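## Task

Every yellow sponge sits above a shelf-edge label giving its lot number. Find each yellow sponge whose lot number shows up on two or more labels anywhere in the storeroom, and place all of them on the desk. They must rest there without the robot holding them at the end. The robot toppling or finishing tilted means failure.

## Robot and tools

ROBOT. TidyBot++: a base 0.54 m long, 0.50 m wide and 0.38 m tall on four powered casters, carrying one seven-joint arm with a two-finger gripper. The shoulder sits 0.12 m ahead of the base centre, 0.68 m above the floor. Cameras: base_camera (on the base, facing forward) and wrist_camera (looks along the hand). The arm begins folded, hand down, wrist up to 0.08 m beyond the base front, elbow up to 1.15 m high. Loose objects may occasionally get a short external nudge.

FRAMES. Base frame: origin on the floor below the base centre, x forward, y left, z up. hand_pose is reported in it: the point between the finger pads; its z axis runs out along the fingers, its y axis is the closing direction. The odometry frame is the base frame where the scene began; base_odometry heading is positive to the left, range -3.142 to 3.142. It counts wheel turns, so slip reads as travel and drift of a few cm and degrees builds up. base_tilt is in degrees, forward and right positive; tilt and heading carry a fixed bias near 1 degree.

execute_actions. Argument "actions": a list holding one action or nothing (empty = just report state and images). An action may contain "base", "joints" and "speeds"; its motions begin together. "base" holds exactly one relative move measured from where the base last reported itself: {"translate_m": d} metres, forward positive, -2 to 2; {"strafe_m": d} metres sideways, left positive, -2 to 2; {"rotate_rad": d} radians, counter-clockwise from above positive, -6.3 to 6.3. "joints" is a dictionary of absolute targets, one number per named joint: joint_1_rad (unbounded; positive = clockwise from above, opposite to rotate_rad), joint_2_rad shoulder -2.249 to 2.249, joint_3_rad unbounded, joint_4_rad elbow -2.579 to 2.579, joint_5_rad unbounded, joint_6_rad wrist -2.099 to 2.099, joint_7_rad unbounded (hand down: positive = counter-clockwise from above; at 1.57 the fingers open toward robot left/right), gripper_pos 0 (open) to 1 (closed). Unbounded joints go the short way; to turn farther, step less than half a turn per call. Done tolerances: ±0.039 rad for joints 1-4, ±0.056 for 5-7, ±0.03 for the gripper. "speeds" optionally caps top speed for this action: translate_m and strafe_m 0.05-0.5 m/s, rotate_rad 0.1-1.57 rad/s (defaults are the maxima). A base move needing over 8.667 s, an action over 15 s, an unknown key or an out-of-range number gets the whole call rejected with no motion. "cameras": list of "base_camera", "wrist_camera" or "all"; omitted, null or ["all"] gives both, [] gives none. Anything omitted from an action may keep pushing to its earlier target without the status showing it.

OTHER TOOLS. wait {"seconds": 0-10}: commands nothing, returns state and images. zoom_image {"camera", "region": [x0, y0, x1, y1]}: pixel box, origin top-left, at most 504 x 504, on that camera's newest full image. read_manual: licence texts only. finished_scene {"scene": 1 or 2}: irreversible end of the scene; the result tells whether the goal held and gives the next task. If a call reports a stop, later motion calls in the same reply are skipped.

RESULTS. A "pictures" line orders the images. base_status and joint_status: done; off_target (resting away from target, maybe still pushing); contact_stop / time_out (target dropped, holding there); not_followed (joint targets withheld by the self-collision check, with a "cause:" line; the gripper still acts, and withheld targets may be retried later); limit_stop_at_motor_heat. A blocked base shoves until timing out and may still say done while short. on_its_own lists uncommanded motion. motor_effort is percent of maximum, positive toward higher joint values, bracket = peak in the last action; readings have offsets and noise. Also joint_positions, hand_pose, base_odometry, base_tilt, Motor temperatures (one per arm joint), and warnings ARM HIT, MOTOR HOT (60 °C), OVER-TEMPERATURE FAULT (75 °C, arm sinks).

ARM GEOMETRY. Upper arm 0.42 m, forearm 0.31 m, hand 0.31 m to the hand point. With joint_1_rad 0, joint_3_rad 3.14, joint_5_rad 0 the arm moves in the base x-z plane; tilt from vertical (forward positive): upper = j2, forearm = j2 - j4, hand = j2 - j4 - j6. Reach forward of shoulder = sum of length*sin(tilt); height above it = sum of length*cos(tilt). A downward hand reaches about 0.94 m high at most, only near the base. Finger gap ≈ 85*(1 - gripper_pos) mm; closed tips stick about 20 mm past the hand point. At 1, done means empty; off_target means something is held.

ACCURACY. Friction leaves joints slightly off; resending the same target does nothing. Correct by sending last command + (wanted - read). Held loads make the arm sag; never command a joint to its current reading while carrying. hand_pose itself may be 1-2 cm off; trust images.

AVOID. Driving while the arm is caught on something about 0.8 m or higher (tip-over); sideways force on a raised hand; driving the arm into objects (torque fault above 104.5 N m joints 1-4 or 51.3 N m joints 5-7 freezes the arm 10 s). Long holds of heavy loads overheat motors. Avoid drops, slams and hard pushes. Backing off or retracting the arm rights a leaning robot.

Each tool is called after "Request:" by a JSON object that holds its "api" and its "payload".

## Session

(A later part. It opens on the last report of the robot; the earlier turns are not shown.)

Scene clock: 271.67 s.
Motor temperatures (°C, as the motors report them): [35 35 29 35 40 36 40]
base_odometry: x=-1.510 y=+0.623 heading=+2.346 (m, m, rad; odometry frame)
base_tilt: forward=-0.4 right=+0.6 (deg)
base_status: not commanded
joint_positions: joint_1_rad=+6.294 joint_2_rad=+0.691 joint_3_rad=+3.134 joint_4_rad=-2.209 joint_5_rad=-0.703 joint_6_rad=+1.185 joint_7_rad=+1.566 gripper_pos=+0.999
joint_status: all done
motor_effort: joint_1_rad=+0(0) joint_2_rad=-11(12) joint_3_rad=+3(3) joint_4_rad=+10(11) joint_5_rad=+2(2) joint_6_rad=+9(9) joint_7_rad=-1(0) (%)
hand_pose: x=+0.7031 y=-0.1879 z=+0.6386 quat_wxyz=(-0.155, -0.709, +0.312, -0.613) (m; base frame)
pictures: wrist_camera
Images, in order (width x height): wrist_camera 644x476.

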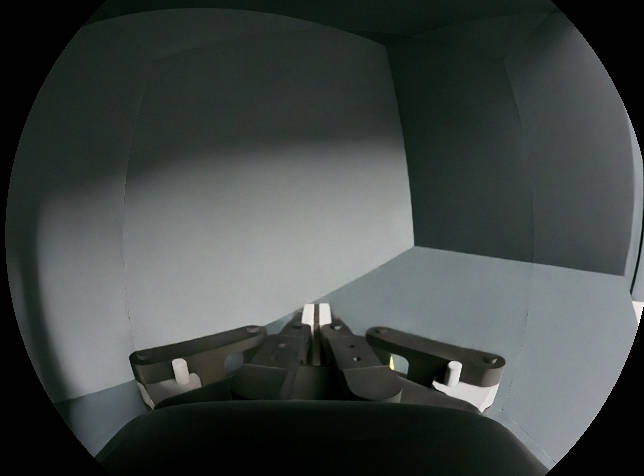

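Elbow hit the upper shelf; hand is above the sponge. Open, relax j2, that tilt wrist down.

Request:
{"api": "execute_actions", "payload": {"actions": [{"base":{"strafe_m":-0.015},"speeds":{"strafe_m":0.05},"joints":{"gripper_pos":0,"joint_2_rad":0.69}}], "cameras": []}}

Request:
{"api": "execute_actions", "payload": {"actions": [{"joints":{"joint_6_rad":0.99}}], "cameras": ["wrist_camera"]}}

Request:
{"api": "execute_actions", "payload": {"actions": [{"joints":{"gripper_pos":1}}], "cameras": ["wrist_camera"]}}

Scene clock: 272.97 s.
Motor temperatures (°C, as the motors report them): [35 35 29 35 40 36 40]
base_odometry: x=-1.500 y=+0.633 heading=+2.347 (m, m, rad; odometry frame)
base_tilt: forward=-0.3 right=+0.6 (deg)
base_status: done
joint_positions: joint_1_rad=+6.287 joint_2_rad=+0.689 joint_3_rad=+3.134 joint_4_rad=-2.209 joint_5_rad=-0.703 joint_6_rad=+1.185 joint_7_rad=+1.566 gripper_pos=+0.000
joint_status: all done
motor_effort: joint_1_rad=+0(5) joint_2_rad=-27(27) joint_3_rad=+2(4) joint_4_rad=+8(10) joint_5_rad=+2(3) joint_6_rad=+9(9) joint_7_rad=+0(0) (%)
hand_pose: x=+0.7044 y=-0.1841 z=+0.6398 quat_wxyz=(-0.153, -0.709, +0.310, -0.614) (m; base frame)
pictures: none
No camera images: the call's "cameras" was empty. Leave "cameras" out to get every camera's image.

Scene clock: 273.67 s.
Motor temperatures (°C, as the motors report them): [35 35 29 35 40 36 40]
base_odometry: x=-1.500 y=+0.633 heading=+2.347 (m, m, rad; odometry frame)
base_tilt: forward=-0.3 right=+0.6 (deg)
base_status: not commanded
joint_positions: joint_1_rad=+6.287 joint_2_rad=+0.689 joint_3_rad=+3.134 joint_4_rad=-2.209 joint_5_rad=-0.703 joint_6_rad=+1.005 joint_7_rad=+1.566 gripper_pos=+0.000
joint_status: all done
motor_effort: joint_1_rad=+0(1) joint_2_rad=-27(29) joint_3_rad=+2(3) joint_4_rad=+8(9) joint_5_rad=+2(2) joint_6_rad=+8(11) joint_7_rad=+0(0) (%)
hand_pose: x=+0.6973 y=-0.1673 z=+0.5870 quat_wxyz=(-0.124, -0.762, +0.322, -0.548) (m; base frame)
pictures: wrist_camera
Images, in order (width x height): wrist_camera 644x476.

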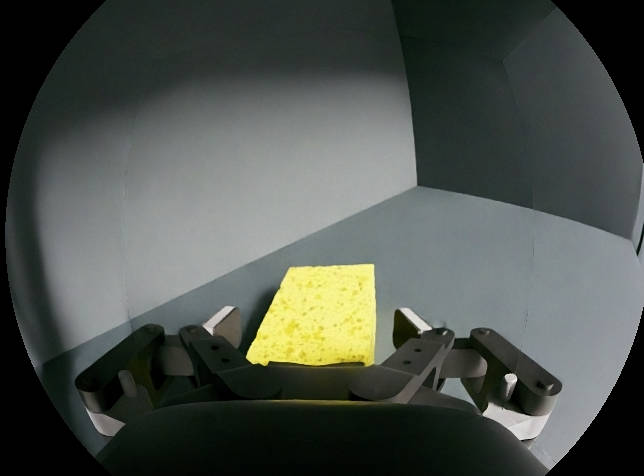

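Scene clock: 276.10 s.
Motor temperatures (°C, as the motors report them): [35 35 29 35 40 36 40]
base_odometry: x=-1.500 y=+0.633 heading=+2.347 (m, m, rad; odometry frame)
base_tilt: forward=-0.3 right=+0.6 (deg)
base_status: not commanded
joint_positions: joint_1_rad=+6.289 joint_2_rad=+0.678 joint_3_rad=+3.139 joint_4_rad=-2.199 joint_5_rad=-0.703 joint_6_rad=+1.018 joint_7_rad=+1.566 gripper_pos=+0.999
joint_status: all done
motor_effort: joint_1_rad=+0(3) joint_2_rad=-27(29) joint_3_rad=+1(2) joint_4_rad=+8(8) joint_5_rad=+2(3) joint_6_rad=+7(8) joint_7_rad=+0(2) (%)
hand_pose: x=+0.7025 y=-0.1721 z=+0.6010 quat_wxyz=(-0.126, -0.751, +0.324, -0.561) (m; base frame)
pictures: wrist_camera
Images, in order (width x height): wrist_camera 644x476.

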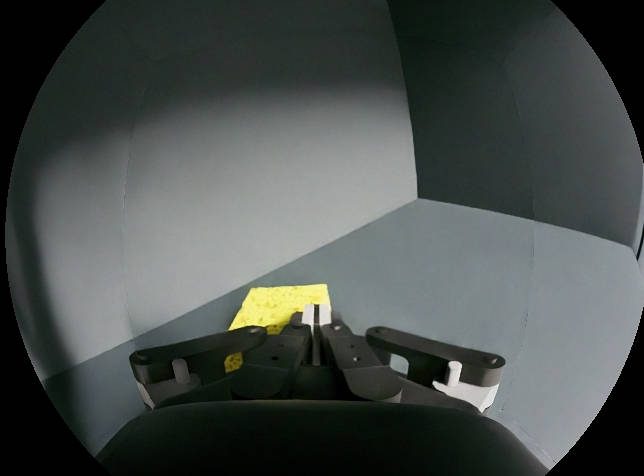

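Too high. Lift, open, shift left, go lower.

Request:
{"api": "execute_actions", "payload": {"actions": [{"joints":{"joint_6_rad":1.15,"gripper_pos":0}}], "cameras": []}}

Request:
{"api": "execute_actions", "payload": {"actions": [{"base":{"strafe_m":0.02},"speeds":{"strafe_m":0.05}}], "cameras": []}}

Request:
{"api": "execute_actions", "payload": {"actions": [{"joints":{"joint_6_rad":0.89}}], "cameras": ["wrist_camera"]}}

Scene clock: 277.37 s.
Motor temperatures (°C, as the motors report them): [35 35 29 35 40 36 40]
base_odometry: x=-1.500 y=+0.633 heading=+2.347 (m, m, rad; odometry frame)
base_tilt: forward=-0.3 right=+0.6 (deg)
base_status: not commanded
joint_positions: joint_1_rad=+6.289 joint_2_rad=+0.684 joint_3_rad=+3.139 joint_4_rad=-2.199 joint_5_rad=-0.703 joint_6_rad=+1.130 joint_7_rad=+1.566 gripper_pos=+0.000
joint_status: all done
motor_effort: joint_1_rad=+0(0) joint_2_rad=-29(30) joint_3_rad=+2(2) joint_4_rad=+7(9) joint_5_rad=+2(2) joint_6_rad=+8(10) joint_7_rad=+0(0) (%)
hand_pose: x=+0.7064 y=-0.1830 z=+0.6303 quat_wxyz=(-0.144, -0.720, +0.316, -0.601) (m; base frame)
pictures: none
No camera images: the call's "cameras" was empty. Leave "cameras" out to get every camera's image.

Scene clock: 278.23 s.
Motor temperatures (°C, as the motors report them): [35 35 29 35 40 36 40]
base_odometry: x=-1.514 y=+0.620 heading=+2.346 (m, m, rad; odometry frame)
base_tilt: forward=-0.3 right=+0.6 (deg)
base_status: done
joint_positions: joint_1_rad=+6.291 joint_2_rad=+0.684 joint_3_rad=+3.139 joint_4_rad=-2.199 joint_5_rad=-0.703 joint_6_rad=+1.130 joint_7_rad=+1.566 gripper_pos=+0.000
joint_status: not commanded
motor_effort: joint_1_rad=-1(2) joint_2_rad=-29(29) joint_3_rad=+1(3) joint_4_rad=+8(8) joint_5_rad=+2(2) joint_6_rad=+9(9) joint_7_rad=+0(1) (%)
hand_pose: x=+0.7061 y=-0.1840 z=+0.6303 quat_wxyz=(-0.145, -0.720, +0.316, -0.600) (m; base frame)
pictures: none
No camera images: the call's "cameras" was empty. Leave "cameras" out to get every camera's image.

Scene clock: 293.23 s.
Motor temperatures (°C, as the motors report them): [35 35 29 34 40 36 40]
base_odometry: x=-1.514 y=+0.620 heading=+2.346 (m, m, rad; odometry frame)
base_tilt: forward=-0.3 right=+0.6 (deg)
base_status: not commanded
joint_positions: joint_1_rad=+6.295 joint_2_rad=+0.668 joint_3_rad=+3.139 joint_4_rad=-2.185 joint_5_rad=-0.703 joint_6_rad=+0.926 joint_7_rad=+1.566 gripper_pos=+0.000
joint_status: all done
motor_effort: joint_1_rad=+4(5) joint_2_rad=-17(28) joint_3_rad=+4(4) joint_4_rad=-3(8) joint_5_rad=-3(3) joint_6_rad=-2(8) joint_7_rad=+2(3) (%)
hand_pose: x=+0.7030 y=-0.1653 z=+0.5852 quat_wxyz=(-0.109, -0.769, +0.333, -0.535) (m; base frame)
pictures: wrist_camera
Images, in order (width x height): wrist_camera 644x476.

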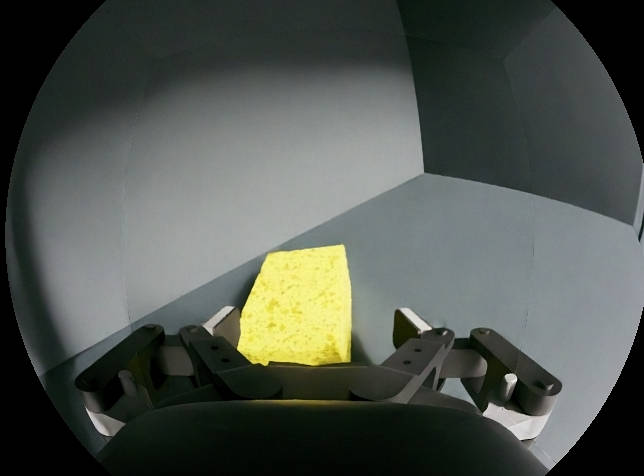

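Request:
{"api": "execute_actions", "payload": {"actions": [{"joints":{"joint_6_rad":1.08}}], "cameras": []}}

Request:
{"api": "execute_actions", "payload": {"actions": [{"base":{"strafe_m":0.03},"speeds":{"strafe_m":0.05}}], "cameras": []}}

Request:
{"api": "execute_actions", "payload": {"actions": [{"joints":{"joint_6_rad":0.87}}], "cameras": ["wrist_camera"]}}

Scene clock: 295.27 s.
Motor temperatures (°C, as the motors report them): [35 35 29 34 40 36 40]
base_odometry: x=-1.514 y=+0.620 heading=+2.346 (m, m, rad; odometry frame)
base_tilt: forward=-0.3 right=+0.6 (deg)
base_status: not commanded
joint_positions: joint_1_rad=+6.295 joint_2_rad=+0.686 joint_3_rad=+3.139 joint_4_rad=-2.196 joint_5_rad=-0.703 joint_6_rad=+1.060 joint_7_rad=+1.566 gripper_pos=+0.000
joint_status: all done
motor_effort: joint_1_rad=+0(1) joint_2_rad=-28(30) joint_3_rad=+2(2) joint_4_rad=+8(10) joint_5_rad=+2(3) joint_6_rad=+8(10) joint_7_rad=+0(1) (%)
hand_pose: x=+0.7039 y=-0.1801 z=+0.6096 quat_wxyz=(-0.135, -0.739, +0.323, -0.575) (m; base frame)
pictures: none
No camera images: the call's "cameras" was empty. Leave "cameras" out to get every camera's image.

Scene clock: 296.33 s.
Motor temperatures (°C, as the motors report them): [35 35 29 34 40 36 40]
base_odometry: x=-1.536 y=+0.599 heading=+2.346 (m, m, rad; odometry frame)
base_tilt: forward=-0.3 right=+0.6 (deg)
base_status: done
joint_positions: joint_1_rad=+6.296 joint_2_rad=+0.686 joint_3_rad=+3.139 joint_4_rad=-2.196 joint_5_rad=-0.703 joint_6_rad=+1.060 joint_7_rad=+1.566 gripper_pos=+0.000
joint_status: not commanded
motor_effort: joint_1_rad=-1(2) joint_2_rad=-29(29) joint_3_rad=+1(3) joint_4_rad=+7(8) joint_5_rad=+2(2) joint_6_rad=+9(9) joint_7_rad=+0(0) (%)
hand_pose: x=+0.7038 y=-0.1803 z=+0.6096 quat_wxyz=(-0.135, -0.739, +0.323, -0.575) (m; base frame)
pictures: none
No camera images: the call's "cameras" was empty. Leave "cameras" out to get every camera's image.

Scene clock: 297.33 s.
Motor temperatures (°C, as the motors report them): [35 35 29 34 40 36 40]
base_odometry: x=-1.536 y=+0.599 heading=+2.346 (m, m, rad; odometry frame)
base_tilt: forward=-0.3 right=+0.6 (deg)
base_status: not commanded
joint_positions: joint_1_rad=+6.296 joint_2_rad=+0.685 joint_3_rad=+3.139 joint_4_rad=-2.196 joint_5_rad=-0.703 joint_6_rad=+0.886 joint_7_rad=+1.566 gripper_pos=+0.000
joint_status: all done
motor_effort: joint_1_rad=-1(1) joint_2_rad=-29(29) joint_3_rad=+1(2) joint_4_rad=+8(9) joint_5_rad=+2(2) joint_6_rad=+8(9) joint_7_rad=+0(1) (%)
hand_pose: x=+0.6931 y=-0.1604 z=+0.5604 quat_wxyz=(-0.107, -0.787, +0.334, -0.508) (m; base frame)
pictures: wrist_camera
Images, in order (width x height): wrist_camera 644x476.

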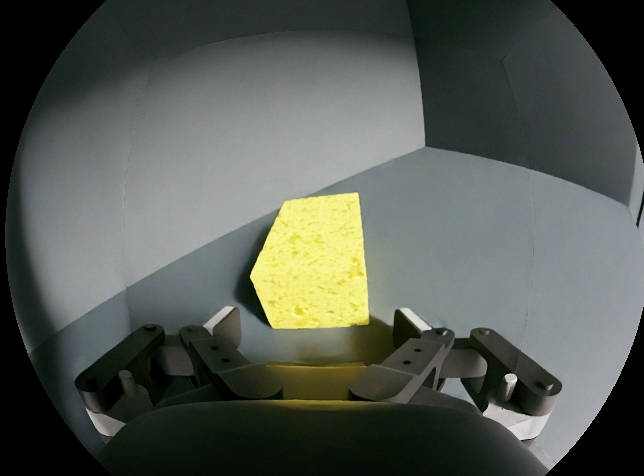

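Request:
{"api": "execute_actions", "payload": {"actions": [{"base":{"strafe_m":-0.03},"speeds":{"strafe_m":0.05},"joints":{"joint_4_rad":-2.06,"joint_6_rad":0.75}}], "cameras": ["wrist_camera"]}}

Scene clock: 300.10 s.
Motor temperatures (°C, as the motors report them): [35 35 29 34 40 36 40]
base_odometry: x=-1.513 y=+0.618 heading=+2.347 (m, m, rad; odometry frame)
base_tilt: forward=-0.3 right=+0.6 (deg)
base_status: strafe_m time_out (by the wheels' count: -0.030 of -0.030)
joint_positions: joint_1_rad=+6.262 joint_2_rad=+0.686 joint_3_rad=+3.137 joint_4_rad=-2.100 joint_5_rad=-0.703 joint_6_rad=+0.782 joint_7_rad=+1.566 gripper_pos=+0.000
joint_status: joint_4_rad off_target (ended at -2.100, target -2.060); the others done
motor_effort: joint_1_rad=+5(14) joint_2_rad=-29(35) joint_3_rad=+3(4) joint_4_rad=+14(18) joint_5_rad=+2(4) joint_6_rad=+8(9) joint_7_rad=+0(2) (%)
hand_pose: x=+0.7322 y=-0.1253 z=+0.5638 quat_wxyz=(-0.064, -0.794, +0.330, -0.506) (m; base frame)
pictures: wrist_camera
Images, in order (width x height): wrist_camera 644x476.

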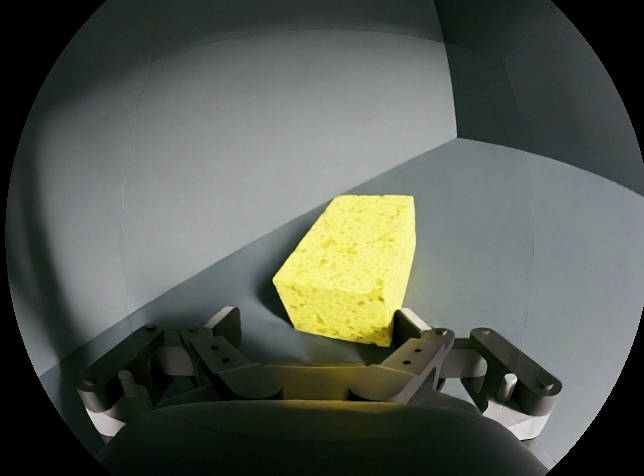

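Request:
{"api": "execute_actions", "payload": {"actions": [{"joints":{"joint_4_rad":-2.11,"joint_5_rad":-0.9}}], "cameras": ["wrist_camera"]}}

Request:
{"api": "execute_actions", "payload": {"actions": [{"base":{"strafe_m":-0.03},"speeds":{"strafe_m":0.05}}], "cameras": ["wrist_camera"]}}

Scene clock: 301.07 s.
Motor temperatures (°C, as the motors report them): [35 35 29 34 40 36 40]
base_odometry: x=-1.513 y=+0.618 heading=+2.347 (m, m, rad; odometry frame)
base_tilt: forward=-0.3 right=+0.6 (deg)
base_status: not commanded
joint_positions: joint_1_rad=+6.283 joint_2_rad=+0.671 joint_3_rad=+3.137 joint_4_rad=-2.098 joint_5_rad=-0.854 joint_6_rad=+0.782 joint_7_rad=+1.566 gripper_pos=+0.000
joint_status: all done
motor_effort: joint_1_rad=+1(6) joint_2_rad=-25(29) joint_3_rad=+2(4) joint_4_rad=+7(15) joint_5_rad=+1(3) joint_6_rad=+4(8) joint_7_rad=+0(1) (%)
hand_pose: x=+0.7106 y=-0.1616 z=+0.5649 quat_wxyz=(-0.081, -0.763, +0.406, -0.497) (m; base frame)
pictures: wrist_camera
Images, in order (width x height): wrist_camera 644x476.

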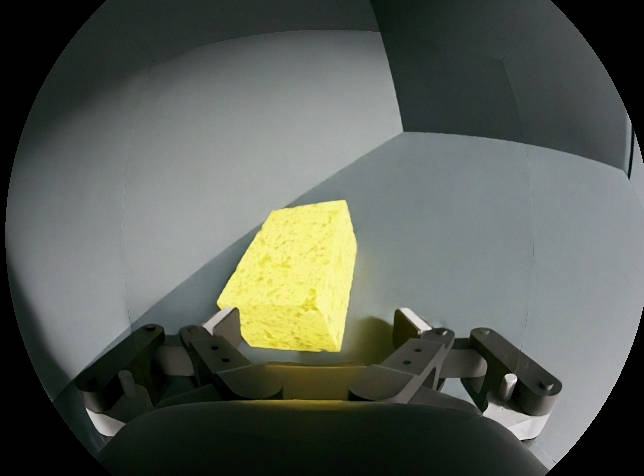

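Scene clock: 302.20 s.
Motor temperatures (°C, as the motors report them): [35 35 29 34 40 36 40]
base_odometry: x=-1.492 y=+0.639 heading=+2.348 (m, m, rad; odometry frame)
base_tilt: forward=-0.3 right=+0.6 (deg)
base_status: done
joint_positions: joint_1_rad=+6.283 joint_2_rad=+0.671 joint_3_rad=+3.137 joint_4_rad=-2.099 joint_5_rad=-0.854 joint_6_rad=+0.782 joint_7_rad=+1.566 gripper_pos=+0.000
joint_status: not commanded
motor_effort: joint_1_rad=+3(4) joint_2_rad=-25(25) joint_3_rad=+2(3) joint_4_rad=+10(10) joint_5_rad=+2(2) joint_6_rad=+7(7) joint_7_rad=+0(1) (%)
hand_pose: x=+0.7102 y=-0.1618 z=+0.5649 quat_wxyz=(-0.081, -0.763, +0.407, -0.496) (m; base frame)
pictures: wrist_camera
Images, in order (width x height): wrist_camera 644x476.

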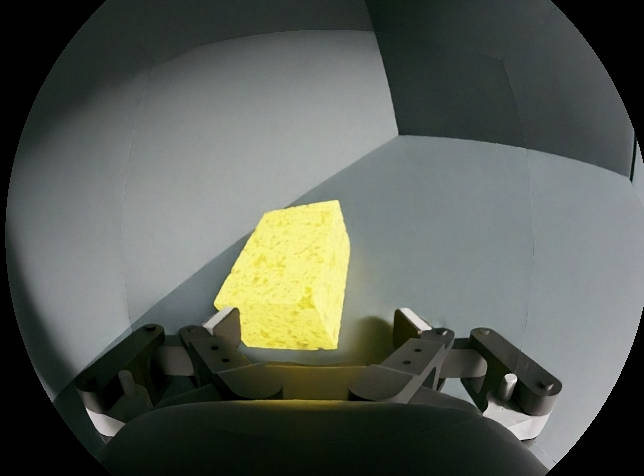

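Request:
{"api": "execute_actions", "payload": {"actions": [{"base":{"translate_m":-0.6},"joints":{"joint_6_rad":0.95}}], "cameras": []}}

Request:
{"api": "execute_actions", "payload": {"actions": [{"base":{"strafe_m":0.5},"joints":{"joint_1_rad":6.98,"joint_2_rad":1.2,"joint_4_rad":-0.95,"joint_5_rad":0,"joint_6_rad":0.33}}], "cameras": []}}

Request:
{"api": "execute_actions", "payload": {"actions": [{"base":{"translate_m":0.42},"speeds":{"translate_m":0.2}}], "cameras": ["wrist_camera"]}}

Scene clock: 305.10 s.
Motor temperatures (°C, as the motors report them): [35 35 29 34 40 36 40]
base_odometry: x=-1.071 y=+0.212 heading=+2.348 (m, m, rad; odometry frame)
base_tilt: forward=-0.3 right=+0.6 (deg)
base_status: done
joint_positions: joint_1_rad=+6.288 joint_2_rad=+0.691 joint_3_rad=+3.137 joint_4_rad=-2.098 joint_5_rad=-0.860 joint_6_rad=+0.933 joint_7_rad=+1.566 gripper_pos=+0.000
joint_status: all done
motor_effort: joint_1_rad=-1(2) joint_2_rad=-30(31) joint_3_rad=+1(3) joint_4_rad=+9(11) joint_5_rad=+2(3) joint_6_rad=+8(8) joint_7_rad=+0(1) (%)
hand_pose: x=+0.7127 y=-0.1890 z=+0.5931 quat_wxyz=(-0.117, -0.727, +0.402, -0.544) (m; base frame)
pictures: none
No camera images: the call's "cameras" was empty. Leave "cameras" out to get every camera's image.

Scene clock: 307.57 s.
Motor temperatures (°C, as the motors report them): [35 35 29 34 40 36 40]
base_odometry: x=-1.427 y=-0.139 heading=+2.349 (m, m, rad; odometry frame)
base_tilt: forward=-0.3 right=+0.6 (deg)
base_status: done
joint_positions: joint_1_rad=+6.968 joint_2_rad=+1.185 joint_3_rad=+3.137 joint_4_rad=-0.975 joint_5_rad=-0.042 joint_6_rad=+0.362 joint_7_rad=+1.566 gripper_pos=+0.000
joint_status: all done
motor_effort: joint_1_rad=-1(4) joint_2_rad=-48(48) joint_3_rad=-1(2) joint_4_rad=+19(19) joint_5_rad=+1(4) joint_6_rad=+9(8) joint_7_rad=+0(0) (%)
hand_pose: x=+0.8571 y=-0.6051 z=+0.5952 quat_wxyz=(-0.200, -0.729, +0.284, -0.589) (m; base frame)
pictures: none
No camera images: the call's "cameras" was empty. Leave "cameras" out to get every camera's image.

Scene clock: 312.77 s.
Motor temperatures (°C, as the motors report them): [35 35 29 35 40 36 40]
base_odometry: x=-1.720 y=+0.159 heading=+2.346 (m, m, rad; odometry frame)
base_tilt: forward=-0.3 right=+0.6 (deg)
base_status: translate_m time_out (by the wheels' count: +0.418 of +0.420)
joint_positions: joint_1_rad=+6.975 joint_2_rad=+1.191 joint_3_rad=+3.137 joint_4_rad=-0.971 joint_5_rad=-0.041 joint_6_rad=+0.359 joint_7_rad=+1.566 gripper_pos=+0.000
joint_status: not commanded
motor_effort: joint_1_rad=-1(3) joint_2_rad=-49(52) joint_3_rad=-1(2) joint_4_rad=+19(21) joint_5_rad=+1(1) joint_6_rad=+9(9) joint_7_rad=+0(0) (%)
hand_pose: x=+0.8531 y=-0.6102 z=+0.5906 quat_wxyz=(-0.201, -0.730, +0.287, -0.587) (m; base frame)
pictures: wrist_camera
Images, in order (width x height): wrist_camera 644x476.

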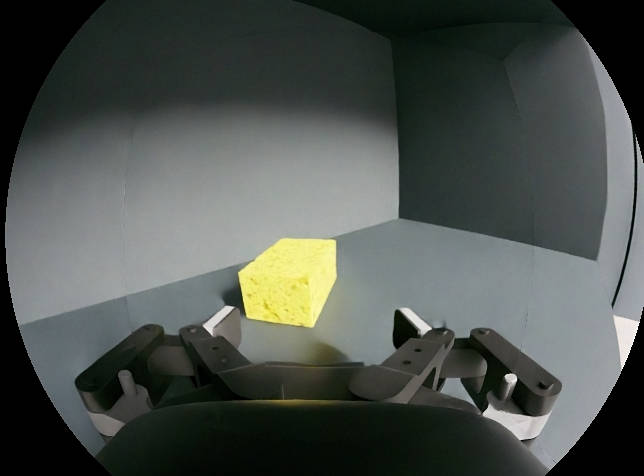

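Request:
{"api": "execute_actions", "payload": {"actions": [{"base":{"translate_m":0.05},"speeds":{"translate_m":0.1},"joints":{"joint_6_rad":0.25}}], "cameras": []}}

Request:
{"api": "execute_actions", "payload": {"actions": [{"base":{"strafe_m":-0.03},"speeds":{"strafe_m":0.05}}], "cameras": []}}

Request:
{"api": "execute_actions", "payload": {"actions": [{"base":{"translate_m":0.035},"speeds":{"translate_m":0.1}}], "cameras": ["wrist_camera"]}}

Request:
{"api": "execute_actions", "payload": {"actions": [{"base":{"strafe_m":-0.025},"speeds":{"strafe_m":0.05}}], "cameras": ["wrist_camera"]}}

Scene clock: 317.27 s.
Motor temperatures (°C, as the motors report them): [35 36 29 35 40 36 40]
base_odometry: x=-1.754 y=+0.194 heading=+2.345 (m, m, rad; odometry frame)
base_tilt: forward=-0.3 right=+0.7 (deg)
base_status: translate_m time_out (by the wheels' count: +0.049 of +0.050)
joint_positions: joint_1_rad=+6.977 joint_2_rad=+1.196 joint_3_rad=+3.137 joint_4_rad=-0.970 joint_5_rad=-0.041 joint_6_rad=+0.273 joint_7_rad=+1.566 gripper_pos=+0.000
joint_status: all done
motor_effort: joint_1_rad=+1(3) joint_2_rad=-47(50) joint_3_rad=+0(2) joint_4_rad=+19(20) joint_5_rad=+1(1) joint_6_rad=+8(10) joint_7_rad=+0(0) (%)
hand_pose: x=+0.8469 y=-0.6061 z=+0.5612 quat_wxyz=(-0.189, -0.755, +0.296, -0.553) (m; base frame)
pictures: none
No camera images: the call's "cameras" was empty. Leave "cameras" out to get every camera's image.

not run: a stop came earlier in this reply.

not run: a stop came earlier in this reply.

not run: a stop came earlier in this reply.

Request:
{"api": "execute_actions", "payload": {"actions": [{"base":{"strafe_m":-0.03},"speeds":{"strafe_m":0.05}}], "cameras": ["wrist_camera"]}}

Request:
{"api": "execute_actions", "payload": {"actions": [{"base":{"translate_m":0.035},"speeds":{"translate_m":0.1}}], "cameras": ["wrist_camera"]}}

Scene clock: 318.50 s.
Motor temperatures (°C, as the motors report them): [35 36 29 35 40 36 40]
base_odometry: x=-1.733 y=+0.215 heading=+2.346 (m, m, rad; odometry frame)
base_tilt: forward=-0.3 right=+0.6 (deg)
base_status: done
joint_positions: joint_1_rad=+6.978 joint_2_rad=+1.196 joint_3_rad=+3.137 joint_4_rad=-0.970 joint_5_rad=-0.041 joint_6_rad=+0.273 joint_7_rad=+1.566 gripper_pos=+0.000
joint_status: not commanded
motor_effort: joint_1_rad=+0(5) joint_2_rad=-48(51) joint_3_rad=-1(2) joint_4_rad=+18(20) joint_5_rad=+1(1) joint_6_rad=+9(10) joint_7_rad=+0(0) (%)
hand_pose: x=+0.8465 y=-0.6066 z=+0.5612 quat_wxyz=(-0.189, -0.755, +0.296, -0.553) (m; base frame)
pictures: wrist_camera
Images, in order (width x height): wrist_camera 644x476.

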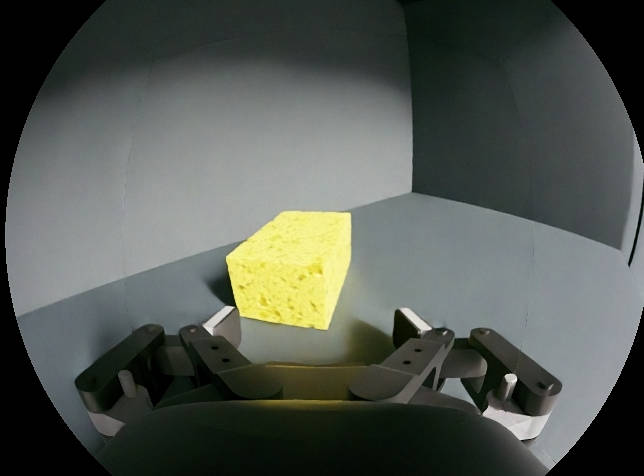

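Scene clock: 319.43 s.
Motor temperatures (°C, as the motors report them): [35 36 29 35 40 36 40]
base_odometry: x=-1.757 y=+0.241 heading=+2.345 (m, m, rad; odometry frame)
base_tilt: forward=-0.3 right=+0.6 (deg)
base_status: done
joint_positions: joint_1_rad=+6.978 joint_2_rad=+1.196 joint_3_rad=+3.137 joint_4_rad=-0.970 joint_5_rad=-0.041 joint_6_rad=+0.273 joint_7_rad=+1.566 gripper_pos=+0.000
joint_status: not commanded
motor_effort: joint_1_rad=-1(4) joint_2_rad=-47(50) joint_3_rad=-1(2) joint_4_rad=+18(20) joint_5_rad=+1(1) joint_6_rad=+8(9) joint_7_rad=-1(0) (%)
hand_pose: x=+0.8465 y=-0.6065 z=+0.5612 quat_wxyz=(-0.189, -0.755, +0.296, -0.553) (m; base frame)
pictures: wrist_camera
Images, in order (width x height): wrist_camera 644x476.

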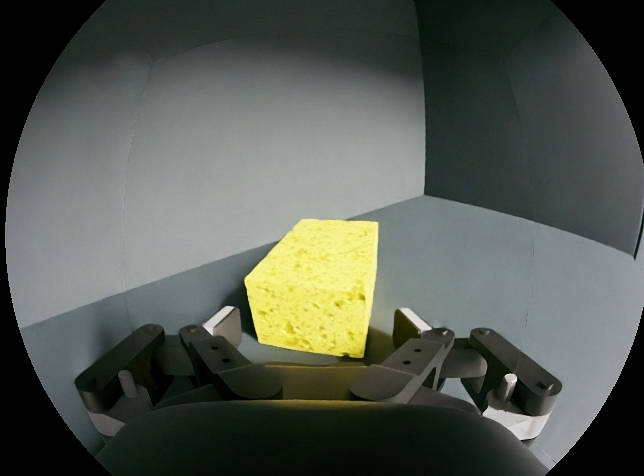

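Request:
{"api": "execute_actions", "payload": {"actions": [{"base":{"translate_m":0.02},"speeds":{"translate_m":0.05}}], "cameras": []}}

Request:
{"api": "execute_actions", "payload": {"actions": [{"base":{"strafe_m":-0.02},"speeds":{"strafe_m":0.05}}], "cameras": []}}

Request:
{"api": "execute_actions", "payload": {"actions": [{"base":{"translate_m":0.02},"speeds":{"translate_m":0.05}}], "cameras": []}}

Request:
{"api": "execute_actions", "payload": {"actions": [{"base":{"strafe_m":-0.015},"speeds":{"strafe_m":0.05}}], "cameras": ["wrist_camera"]}}

Request:
{"api": "execute_actions", "payload": {"actions": [{"joints":{"gripper_pos":1}}], "cameras": ["wrist_camera"]}}

Scene clock: 320.60 s.
Motor temperatures (°C, as the motors report them): [35 36 29 35 40 36 40]
base_odometry: x=-1.771 y=+0.255 heading=+2.345 (m, m, rad; odometry frame)
base_tilt: forward=-0.3 right=+0.6 (deg)
base_status: done
joint_positions: joint_1_rad=+6.979 joint_2_rad=+1.196 joint_3_rad=+3.137 joint_4_rad=-0.970 joint_5_rad=-0.041 joint_6_rad=+0.273 joint_7_rad=+1.566 gripper_pos=+0.000
joint_status: not commanded
motor_effort: joint_1_rad=+0(5) joint_2_rad=-47(49) joint_3_rad=-1(2) joint_4_rad=+19(19) joint_5_rad=+1(1) joint_6_rad=+8(9) joint_7_rad=+0(0) (%)
hand_pose: x=+0.8460 y=-0.6072 z=+0.5612 quat_wxyz=(-0.189, -0.755, +0.297, -0.553) (m; base frame)
pictures: none
No camera images: the call's "cameras" was empty. Leave "cameras" out to get every camera's image.

Scene clock: 321.47 s.
Motor temperatures (°C, as the motors report them): [35 36 29 35 40 36 40]
base_odometry: x=-1.757 y=+0.269 heading=+2.345 (m, m, rad; odometry frame)
base_tilt: forward=-0.3 right=+0.6 (deg)
base_status: done
joint_positions: joint_1_rad=+6.979 joint_2_rad=+1.196 joint_3_rad=+3.137 joint_4_rad=-0.970 joint_5_rad=-0.041 joint_6_rad=+0.273 joint_7_rad=+1.566 gripper_pos=+0.000
joint_status: not commanded
motor_effort: joint_1_rad=-1(4) joint_2_rad=-48(50) joint_3_rad=-1(2) joint_4_rad=+19(19) joint_5_rad=+1(1) joint_6_rad=+9(10) joint_7_rad=+0(0) (%)
hand_pose: x=+0.8462 y=-0.6070 z=+0.5611 quat_wxyz=(-0.189, -0.755, +0.297, -0.553) (m; base frame)
pictures: none
No camera images: the call's "cameras" was empty. Leave "cameras" out to get every camera's image.

Scene clock: 322.33 s.
Motor temperatures (°C, as the motors report them): [35 36 29 35 40 36 40]
base_odometry: x=-1.771 y=+0.284 heading=+2.345 (m, m, rad; odometry frame)
base_tilt: forward=-0.3 right=+0.6 (deg)
base_status: done
joint_positions: joint_1_rad=+6.979 joint_2_rad=+1.196 joint_3_rad=+3.137 joint_4_rad=-0.970 joint_5_rad=-0.041 joint_6_rad=+0.273 joint_7_rad=+1.566 gripper_pos=+0.000
joint_status: not commanded
motor_effort: joint_1_rad=-1(3) joint_2_rad=-48(49) joint_3_rad=-1(2) joint_4_rad=+19(19) joint_5_rad=+1(1) joint_6_rad=+9(9) joint_7_rad=+0(0) (%)
hand_pose: x=+0.8458 y=-0.6074 z=+0.5611 quat_wxyz=(-0.190, -0.755, +0.297, -0.553) (m; base frame)
pictures: none
No camera images: the call's "cameras" was empty. Leave "cameras" out to get every camera's image.

Scene clock: 323.10 s.
Motor temperatures (°C, as the motors report them): [35 36 29 35 40 36 40]
base_odometry: x=-1.760 y=+0.294 heading=+2.345 (m, m, rad; odometry frame)
base_tilt: forward=-0.3 right=+0.6 (deg)
base_status: done
joint_positions: joint_1_rad=+6.979 joint_2_rad=+1.196 joint_3_rad=+3.137 joint_4_rad=-0.970 joint_5_rad=-0.041 joint_6_rad=+0.273 joint_7_rad=+1.566 gripper_pos=+0.000
joint_status: not commanded
motor_effort: joint_1_rad=-1(3) joint_2_rad=-49(50) joint_3_rad=-1(2) joint_4_rad=+19(20) joint_5_rad=+1(1) joint_6_rad=+9(9) joint_7_rad=+0(0) (%)
hand_pose: x=+0.8458 y=-0.6074 z=+0.5611 quat_wxyz=(-0.190, -0.755, +0.297, -0.553) (m; base frame)
pictures: wrist_camera
Images, in order (width x height): wrist_camera 644x476.

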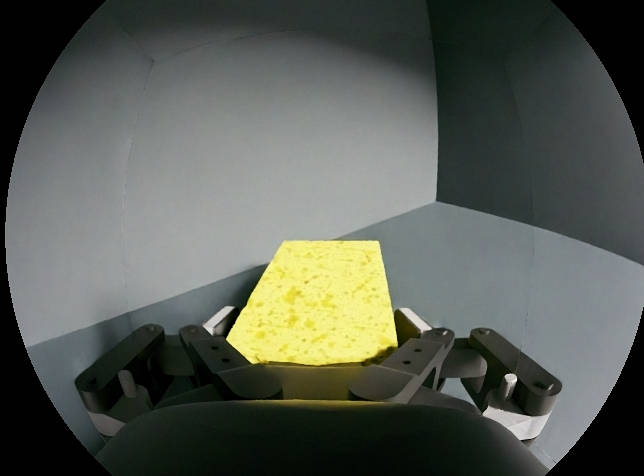

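Scene clock: 324.20 s.
Motor temperatures (°C, as the motors report them): [35 36 29 35 40 36 40]
base_odometry: x=-1.760 y=+0.294 heading=+2.345 (m, m, rad; odometry frame)
base_tilt: forward=-0.3 right=+0.6 (deg)
base_status: not commanded
joint_positions: joint_1_rad=+6.979 joint_2_rad=+1.196 joint_3_rad=+3.137 joint_4_rad=-0.968 joint_5_rad=-0.041 joint_6_rad=+0.273 joint_7_rad=+1.566 gripper_pos=+0.360
joint_status: gripper_pos off_target (ended at +0.360, target +1.000)
motor_effort: joint_1_rad=+0(1) joint_2_rad=-48(47) joint_3_rad=-1(1) joint_4_rad=+18(19) joint_5_rad=+1(1) joint_6_rad=+8(8) joint_7_rad=+0(0) (%)
hand_pose: x=+0.8461 y=-0.6076 z=+0.5619 quat_wxyz=(-0.190, -0.755, +0.297, -0.554) (m; base frame)
pictures: wrist_camera
Images, in order (width x height): wrist_camera 644x476.

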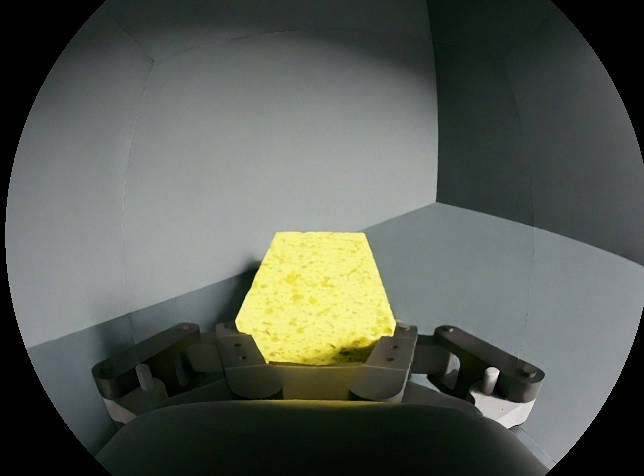

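Request:
{"api": "execute_actions", "payload": {"actions": [{"joints":{"joint_2_rad":1.15}}], "cameras": []}}

Request:
{"api": "execute_actions", "payload": {"actions": [{"base":{"translate_m":-0.55}}], "cameras": []}}

Request:
{"api": "execute_actions", "payload": {"actions": [{"base":{"strafe_m":-1.09},"joints":{"joint_1_rad":6.28,"joint_2_rad":0.3,"joint_4_rad":-1.82,"joint_6_rad":0.43}}], "cameras": []}}

Request:
{"api": "execute_actions", "payload": {"actions": [{"base":{"translate_m":-0.87},"joints":{"joint_1_rad":4.71}}], "cameras": ["wrist_camera"]}}

Scene clock: 325.37 s.
Motor temperatures (°C, as the motors report them): [35 36 29 35 40 36 40]
base_odometry: x=-1.760 y=+0.294 heading=+2.345 (m, m, rad; odometry frame)
base_tilt: forward=-0.3 right=+0.6 (deg)
base_status: not commanded
joint_positions: joint_1_rad=+6.979 joint_2_rad=+1.158 joint_3_rad=+3.137 joint_4_rad=-0.967 joint_5_rad=-0.041 joint_6_rad=+0.273 joint_7_rad=+1.566 gripper_pos=+0.360
joint_status: all done
motor_effort: joint_1_rad=+0(1) joint_2_rad=-48(50) joint_3_rad=-1(1) joint_4_rad=+19(20) joint_5_rad=+1(1) joint_6_rad=+9(9) joint_7_rad=-1(0) (%)
hand_pose: x=+0.8493 y=-0.6103 z=+0.5992 quat_wxyz=(-0.195, -0.744, +0.293, -0.569) (m; base frame)
pictures: none
No camera images: the call's "cameras" was empty. Leave "cameras" out to get every camera's image.

Scene clock: 327.83 s.
Motor temperatures (°C, as the motors report them): [35 36 29 35 40 36 40]
base_odometry: x=-1.375 y=-0.099 heading=+2.346 (m, m, rad; odometry frame)
base_tilt: forward=-0.3 right=+0.6 (deg)
base_status: done
joint_positions: joint_1_rad=+6.981 joint_2_rad=+1.157 joint_3_rad=+3.137 joint_4_rad=-0.967 joint_5_rad=-0.041 joint_6_rad=+0.273 joint_7_rad=+1.566 gripper_pos=+0.360
joint_status: not commanded
motor_effort: joint_1_rad=-1(4) joint_2_rad=-48(50) joint_3_rad=-1(2) joint_4_rad=+19(21) joint_5_rad=+1(1) joint_6_rad=+9(9) joint_7_rad=+0(0) (%)
hand_pose: x=+0.8480 y=-0.6119 z=+0.5992 quat_wxyz=(-0.195, -0.743, +0.293, -0.569) (m; base frame)
pictures: none
No camera images: the call's "cameras" was empty. Leave "cameras" out to get every camera's image.

Scene clock: 331.37 s.
Motor temperatures (°C, as the motors report them): [35 36 29 35 40 36 40]
base_odometry: x=-0.596 y=+0.664 heading=+2.345 (m, m, rad; odometry frame)
base_tilt: forward=-0.3 right=+0.6 (deg)
base_status: done
joint_positions: joint_1_rad=+6.292 joint_2_rad=+0.311 joint_3_rad=+3.136 joint_4_rad=-1.798 joint_5_rad=-0.040 joint_6_rad=+0.396 joint_7_rad=+1.566 gripper_pos=+0.360
joint_status: all done
motor_effort: joint_1_rad=+0(3) joint_2_rad=-28(49) joint_3_rad=+0(3) joint_4_rad=+19(21) joint_5_rad=+1(1) joint_6_rad=+10(9) joint_7_rad=+0(0) (%)
hand_pose: x=+0.8256 y=-0.0065 z=+0.8770 quat_wxyz=(+0.007, -0.755, +0.023, -0.655) (m; base frame)
pictures: none
No camera images: the call's "cameras" was empty. Leave "cameras" out to get every camera's image.

Scene clock: 334.47 s.
Motor temperatures (°C, as the motors report them): [35 36 29 35 40 36 40]
base_odometry: x=+0.013 y=+0.042 heading=+2.346 (m, m, rad; odometry frame)
base_tilt: forward=-0.4 right=+0.6 (deg)
base_status: done
joint_positions: joint_1_rad=+4.713 joint_2_rad=+0.311 joint_3_rad=+3.136 joint_4_rad=-1.799 joint_5_rad=-0.040 joint_6_rad=+0.399 joint_7_rad=+1.566 gripper_pos=+0.360
joint_status: all done
motor_effort: joint_1_rad=+0(3) joint_2_rad=-28(33) joint_3_rad=+0(2) joint_4_rad=+20(21) joint_5_rad=+1(1) joint_6_rad=+9(10) joint_7_rad=+0(0) (%)
hand_pose: x=+0.1193 y=+0.7066 z=+0.8776 quat_wxyz=(+0.471, -0.547, -0.520, -0.456) (m; base frame)
pictures: wrist_camera
Images, in order (width x height): wrist_camera 644x476.

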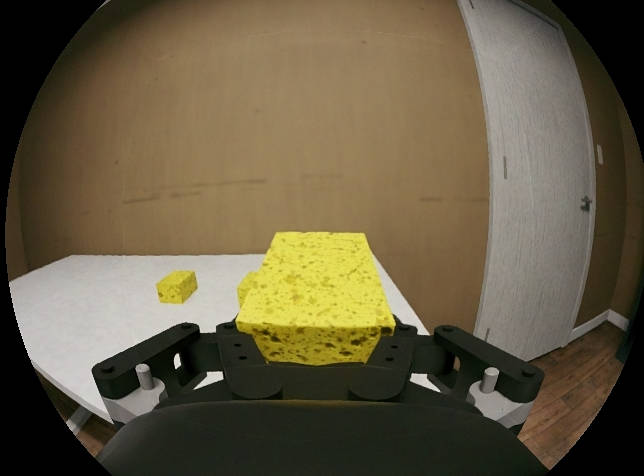

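Request:
{"api": "execute_actions", "payload": {"actions": [{"base":{"strafe_m":0.28},"joints":{"joint_2_rad":0.35,"joint_6_rad":0.33}}], "cameras": ["wrist_camera"]}}

Request:
{"api": "execute_actions", "payload": {"actions": [{"joints":{"joint_2_rad":0.48,"joint_6_rad":0.46}}], "cameras": []}}

Request:
{"api": "execute_actions", "payload": {"actions": [{"joints":{"gripper_pos":0}}], "cameras": []}}

Request:
{"api": "execute_actions", "payload": {"actions": [{"base":{"strafe_m":-0.2}}], "cameras": ["wrist_camera"]}}

Scene clock: 336.57 s.
Motor temperatures (°C, as the motors report them): [35 36 29 35 40 36 40]
base_odometry: x=-0.187 y=-0.154 heading=+2.347 (m, m, rad; odometry frame)
base_tilt: forward=-0.4 right=+0.6 (deg)
base_status: done
joint_positions: joint_1_rad=+4.713 joint_2_rad=+0.346 joint_3_rad=+3.136 joint_4_rad=-1.804 joint_5_rad=-0.040 joint_6_rad=+0.356 joint_7_rad=+1.566 gripper_pos=+0.360
joint_status: all done
motor_effort: joint_1_rad=-1(0) joint_2_rad=-29(31) joint_3_rad=+0(0) joint_4_rad=+19(20) joint_5_rad=+1(1) joint_6_rad=+9(9) joint_7_rad=+0(0) (%)
hand_pose: x=+0.1188 y=+0.7092 z=+0.8363 quat_wxyz=(+0.448, -0.566, -0.539, -0.434) (m; base frame)
pictures: wrist_camera
Images, in order (width x height): wrist_camera 644x476.

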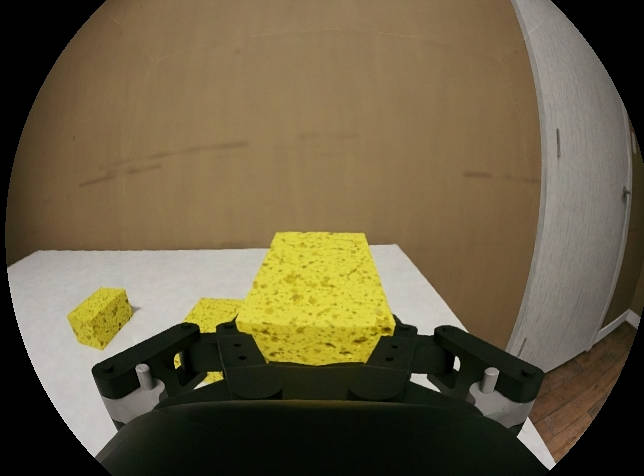

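Scene clock: 337.60 s.
Motor temperatures (°C, as the motors report them): [35 36 29 35 40 36 40]
base_odometry: x=-0.187 y=-0.154 heading=+2.347 (m, m, rad; odometry frame)
base_tilt: forward=-0.3 right=+0.6 (deg)
base_status: not commanded
joint_positions: joint_1_rad=+4.713 joint_2_rad=+0.483 joint_3_rad=+3.136 joint_4_rad=-1.804 joint_5_rad=-0.040 joint_6_rad=+0.425 joint_7_rad=+1.566 gripper_pos=+0.360
joint_status: all done
motor_effort: joint_1_rad=+0(0) joint_2_rad=-31(35) joint_3_rad=+0(0) joint_4_rad=+17(18) joint_5_rad=+1(1) joint_6_rad=+9(10) joint_7_rad=+0(0) (%)
hand_pose: x=+0.1196 y=+0.7306 z=+0.7584 quat_wxyz=(+0.428, -0.582, -0.553, -0.416) (m; base frame)
pictures: none
No camera images: the call's "cameras" was empty. Leave "cameras" out to get every camera's image.

Scene clock: 338.70 s.
Motor temperatures (°C, as the motors report them): [35 36 29 35 40 36 40]
base_odometry: x=-0.187 y=-0.154 heading=+2.347 (m, m, rad; odometry frame)
base_tilt: forward=-0.3 right=+0.6 (deg)
base_status: not commanded
joint_positions: joint_1_rad=+4.713 joint_2_rad=+0.483 joint_3_rad=+3.136 joint_4_rad=-1.804 joint_5_rad=-0.040 joint_6_rad=+0.426 joint_7_rad=+1.566 gripper_pos=+0.000
joint_status: all done
motor_effort: joint_1_rad=+0(1) joint_2_rad=-31(32) joint_3_rad=+0(0) joint_4_rad=+17(17) joint_5_rad=+1(1) joint_6_rad=+8(9) joint_7_rad=+0(0) (%)
hand_pose: x=+0.1196 y=+0.7307 z=+0.7587 quat_wxyz=(+0.428, -0.581, -0.553, -0.417) (m; base frame)
pictures: none
No camera images: the call's "cameras" was empty. Leave "cameras" out to get every camera's image.

Scene clock: 340.33 s.
Motor temperatures (°C, as the motors report them): [35 36 29 35 40 36 40]
base_odometry: x=-0.044 y=-0.014 heading=+2.347 (m, m, rad; odometry frame)
base_tilt: forward=-0.3 right=+0.6 (deg)
base_status: done
joint_positions: joint_1_rad=+4.712 joint_2_rad=+0.482 joint_3_rad=+3.137 joint_4_rad=-1.805 joint_5_rad=-0.039 joint_6_rad=+0.429 joint_7_rad=+1.566 gripper_pos=+0.000
joint_status: not commanded
motor_effort: joint_1_rad=-1(5) joint_2_rad=-32(34) joint_3_rad=+0(3) joint_4_rad=+18(19) joint_5_rad=+1(1) joint_6_rad=+9(9) joint_7_rad=+0(0) (%)
hand_pose: x=+0.1195 y=+0.7307 z=+0.7603 quat_wxyz=(+0.429, -0.580, -0.552, -0.418) (m; base frame)
pictures: wrist_camera
Images, in order (width x height): wrist_camera 644x476.

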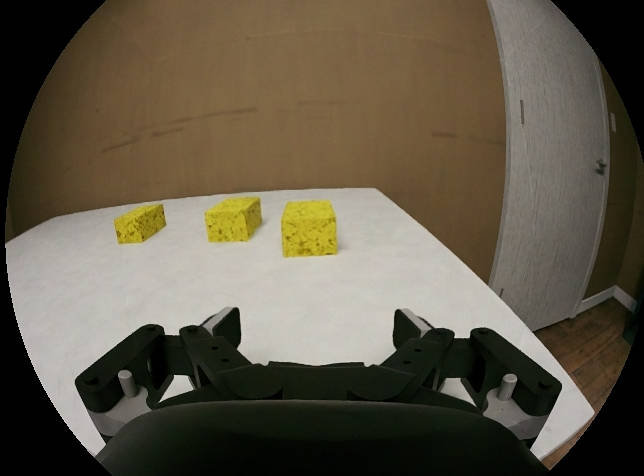

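Request:
{"api": "finished_scene", "payload": {"scene": 1}}

The scene is finished: the task was done.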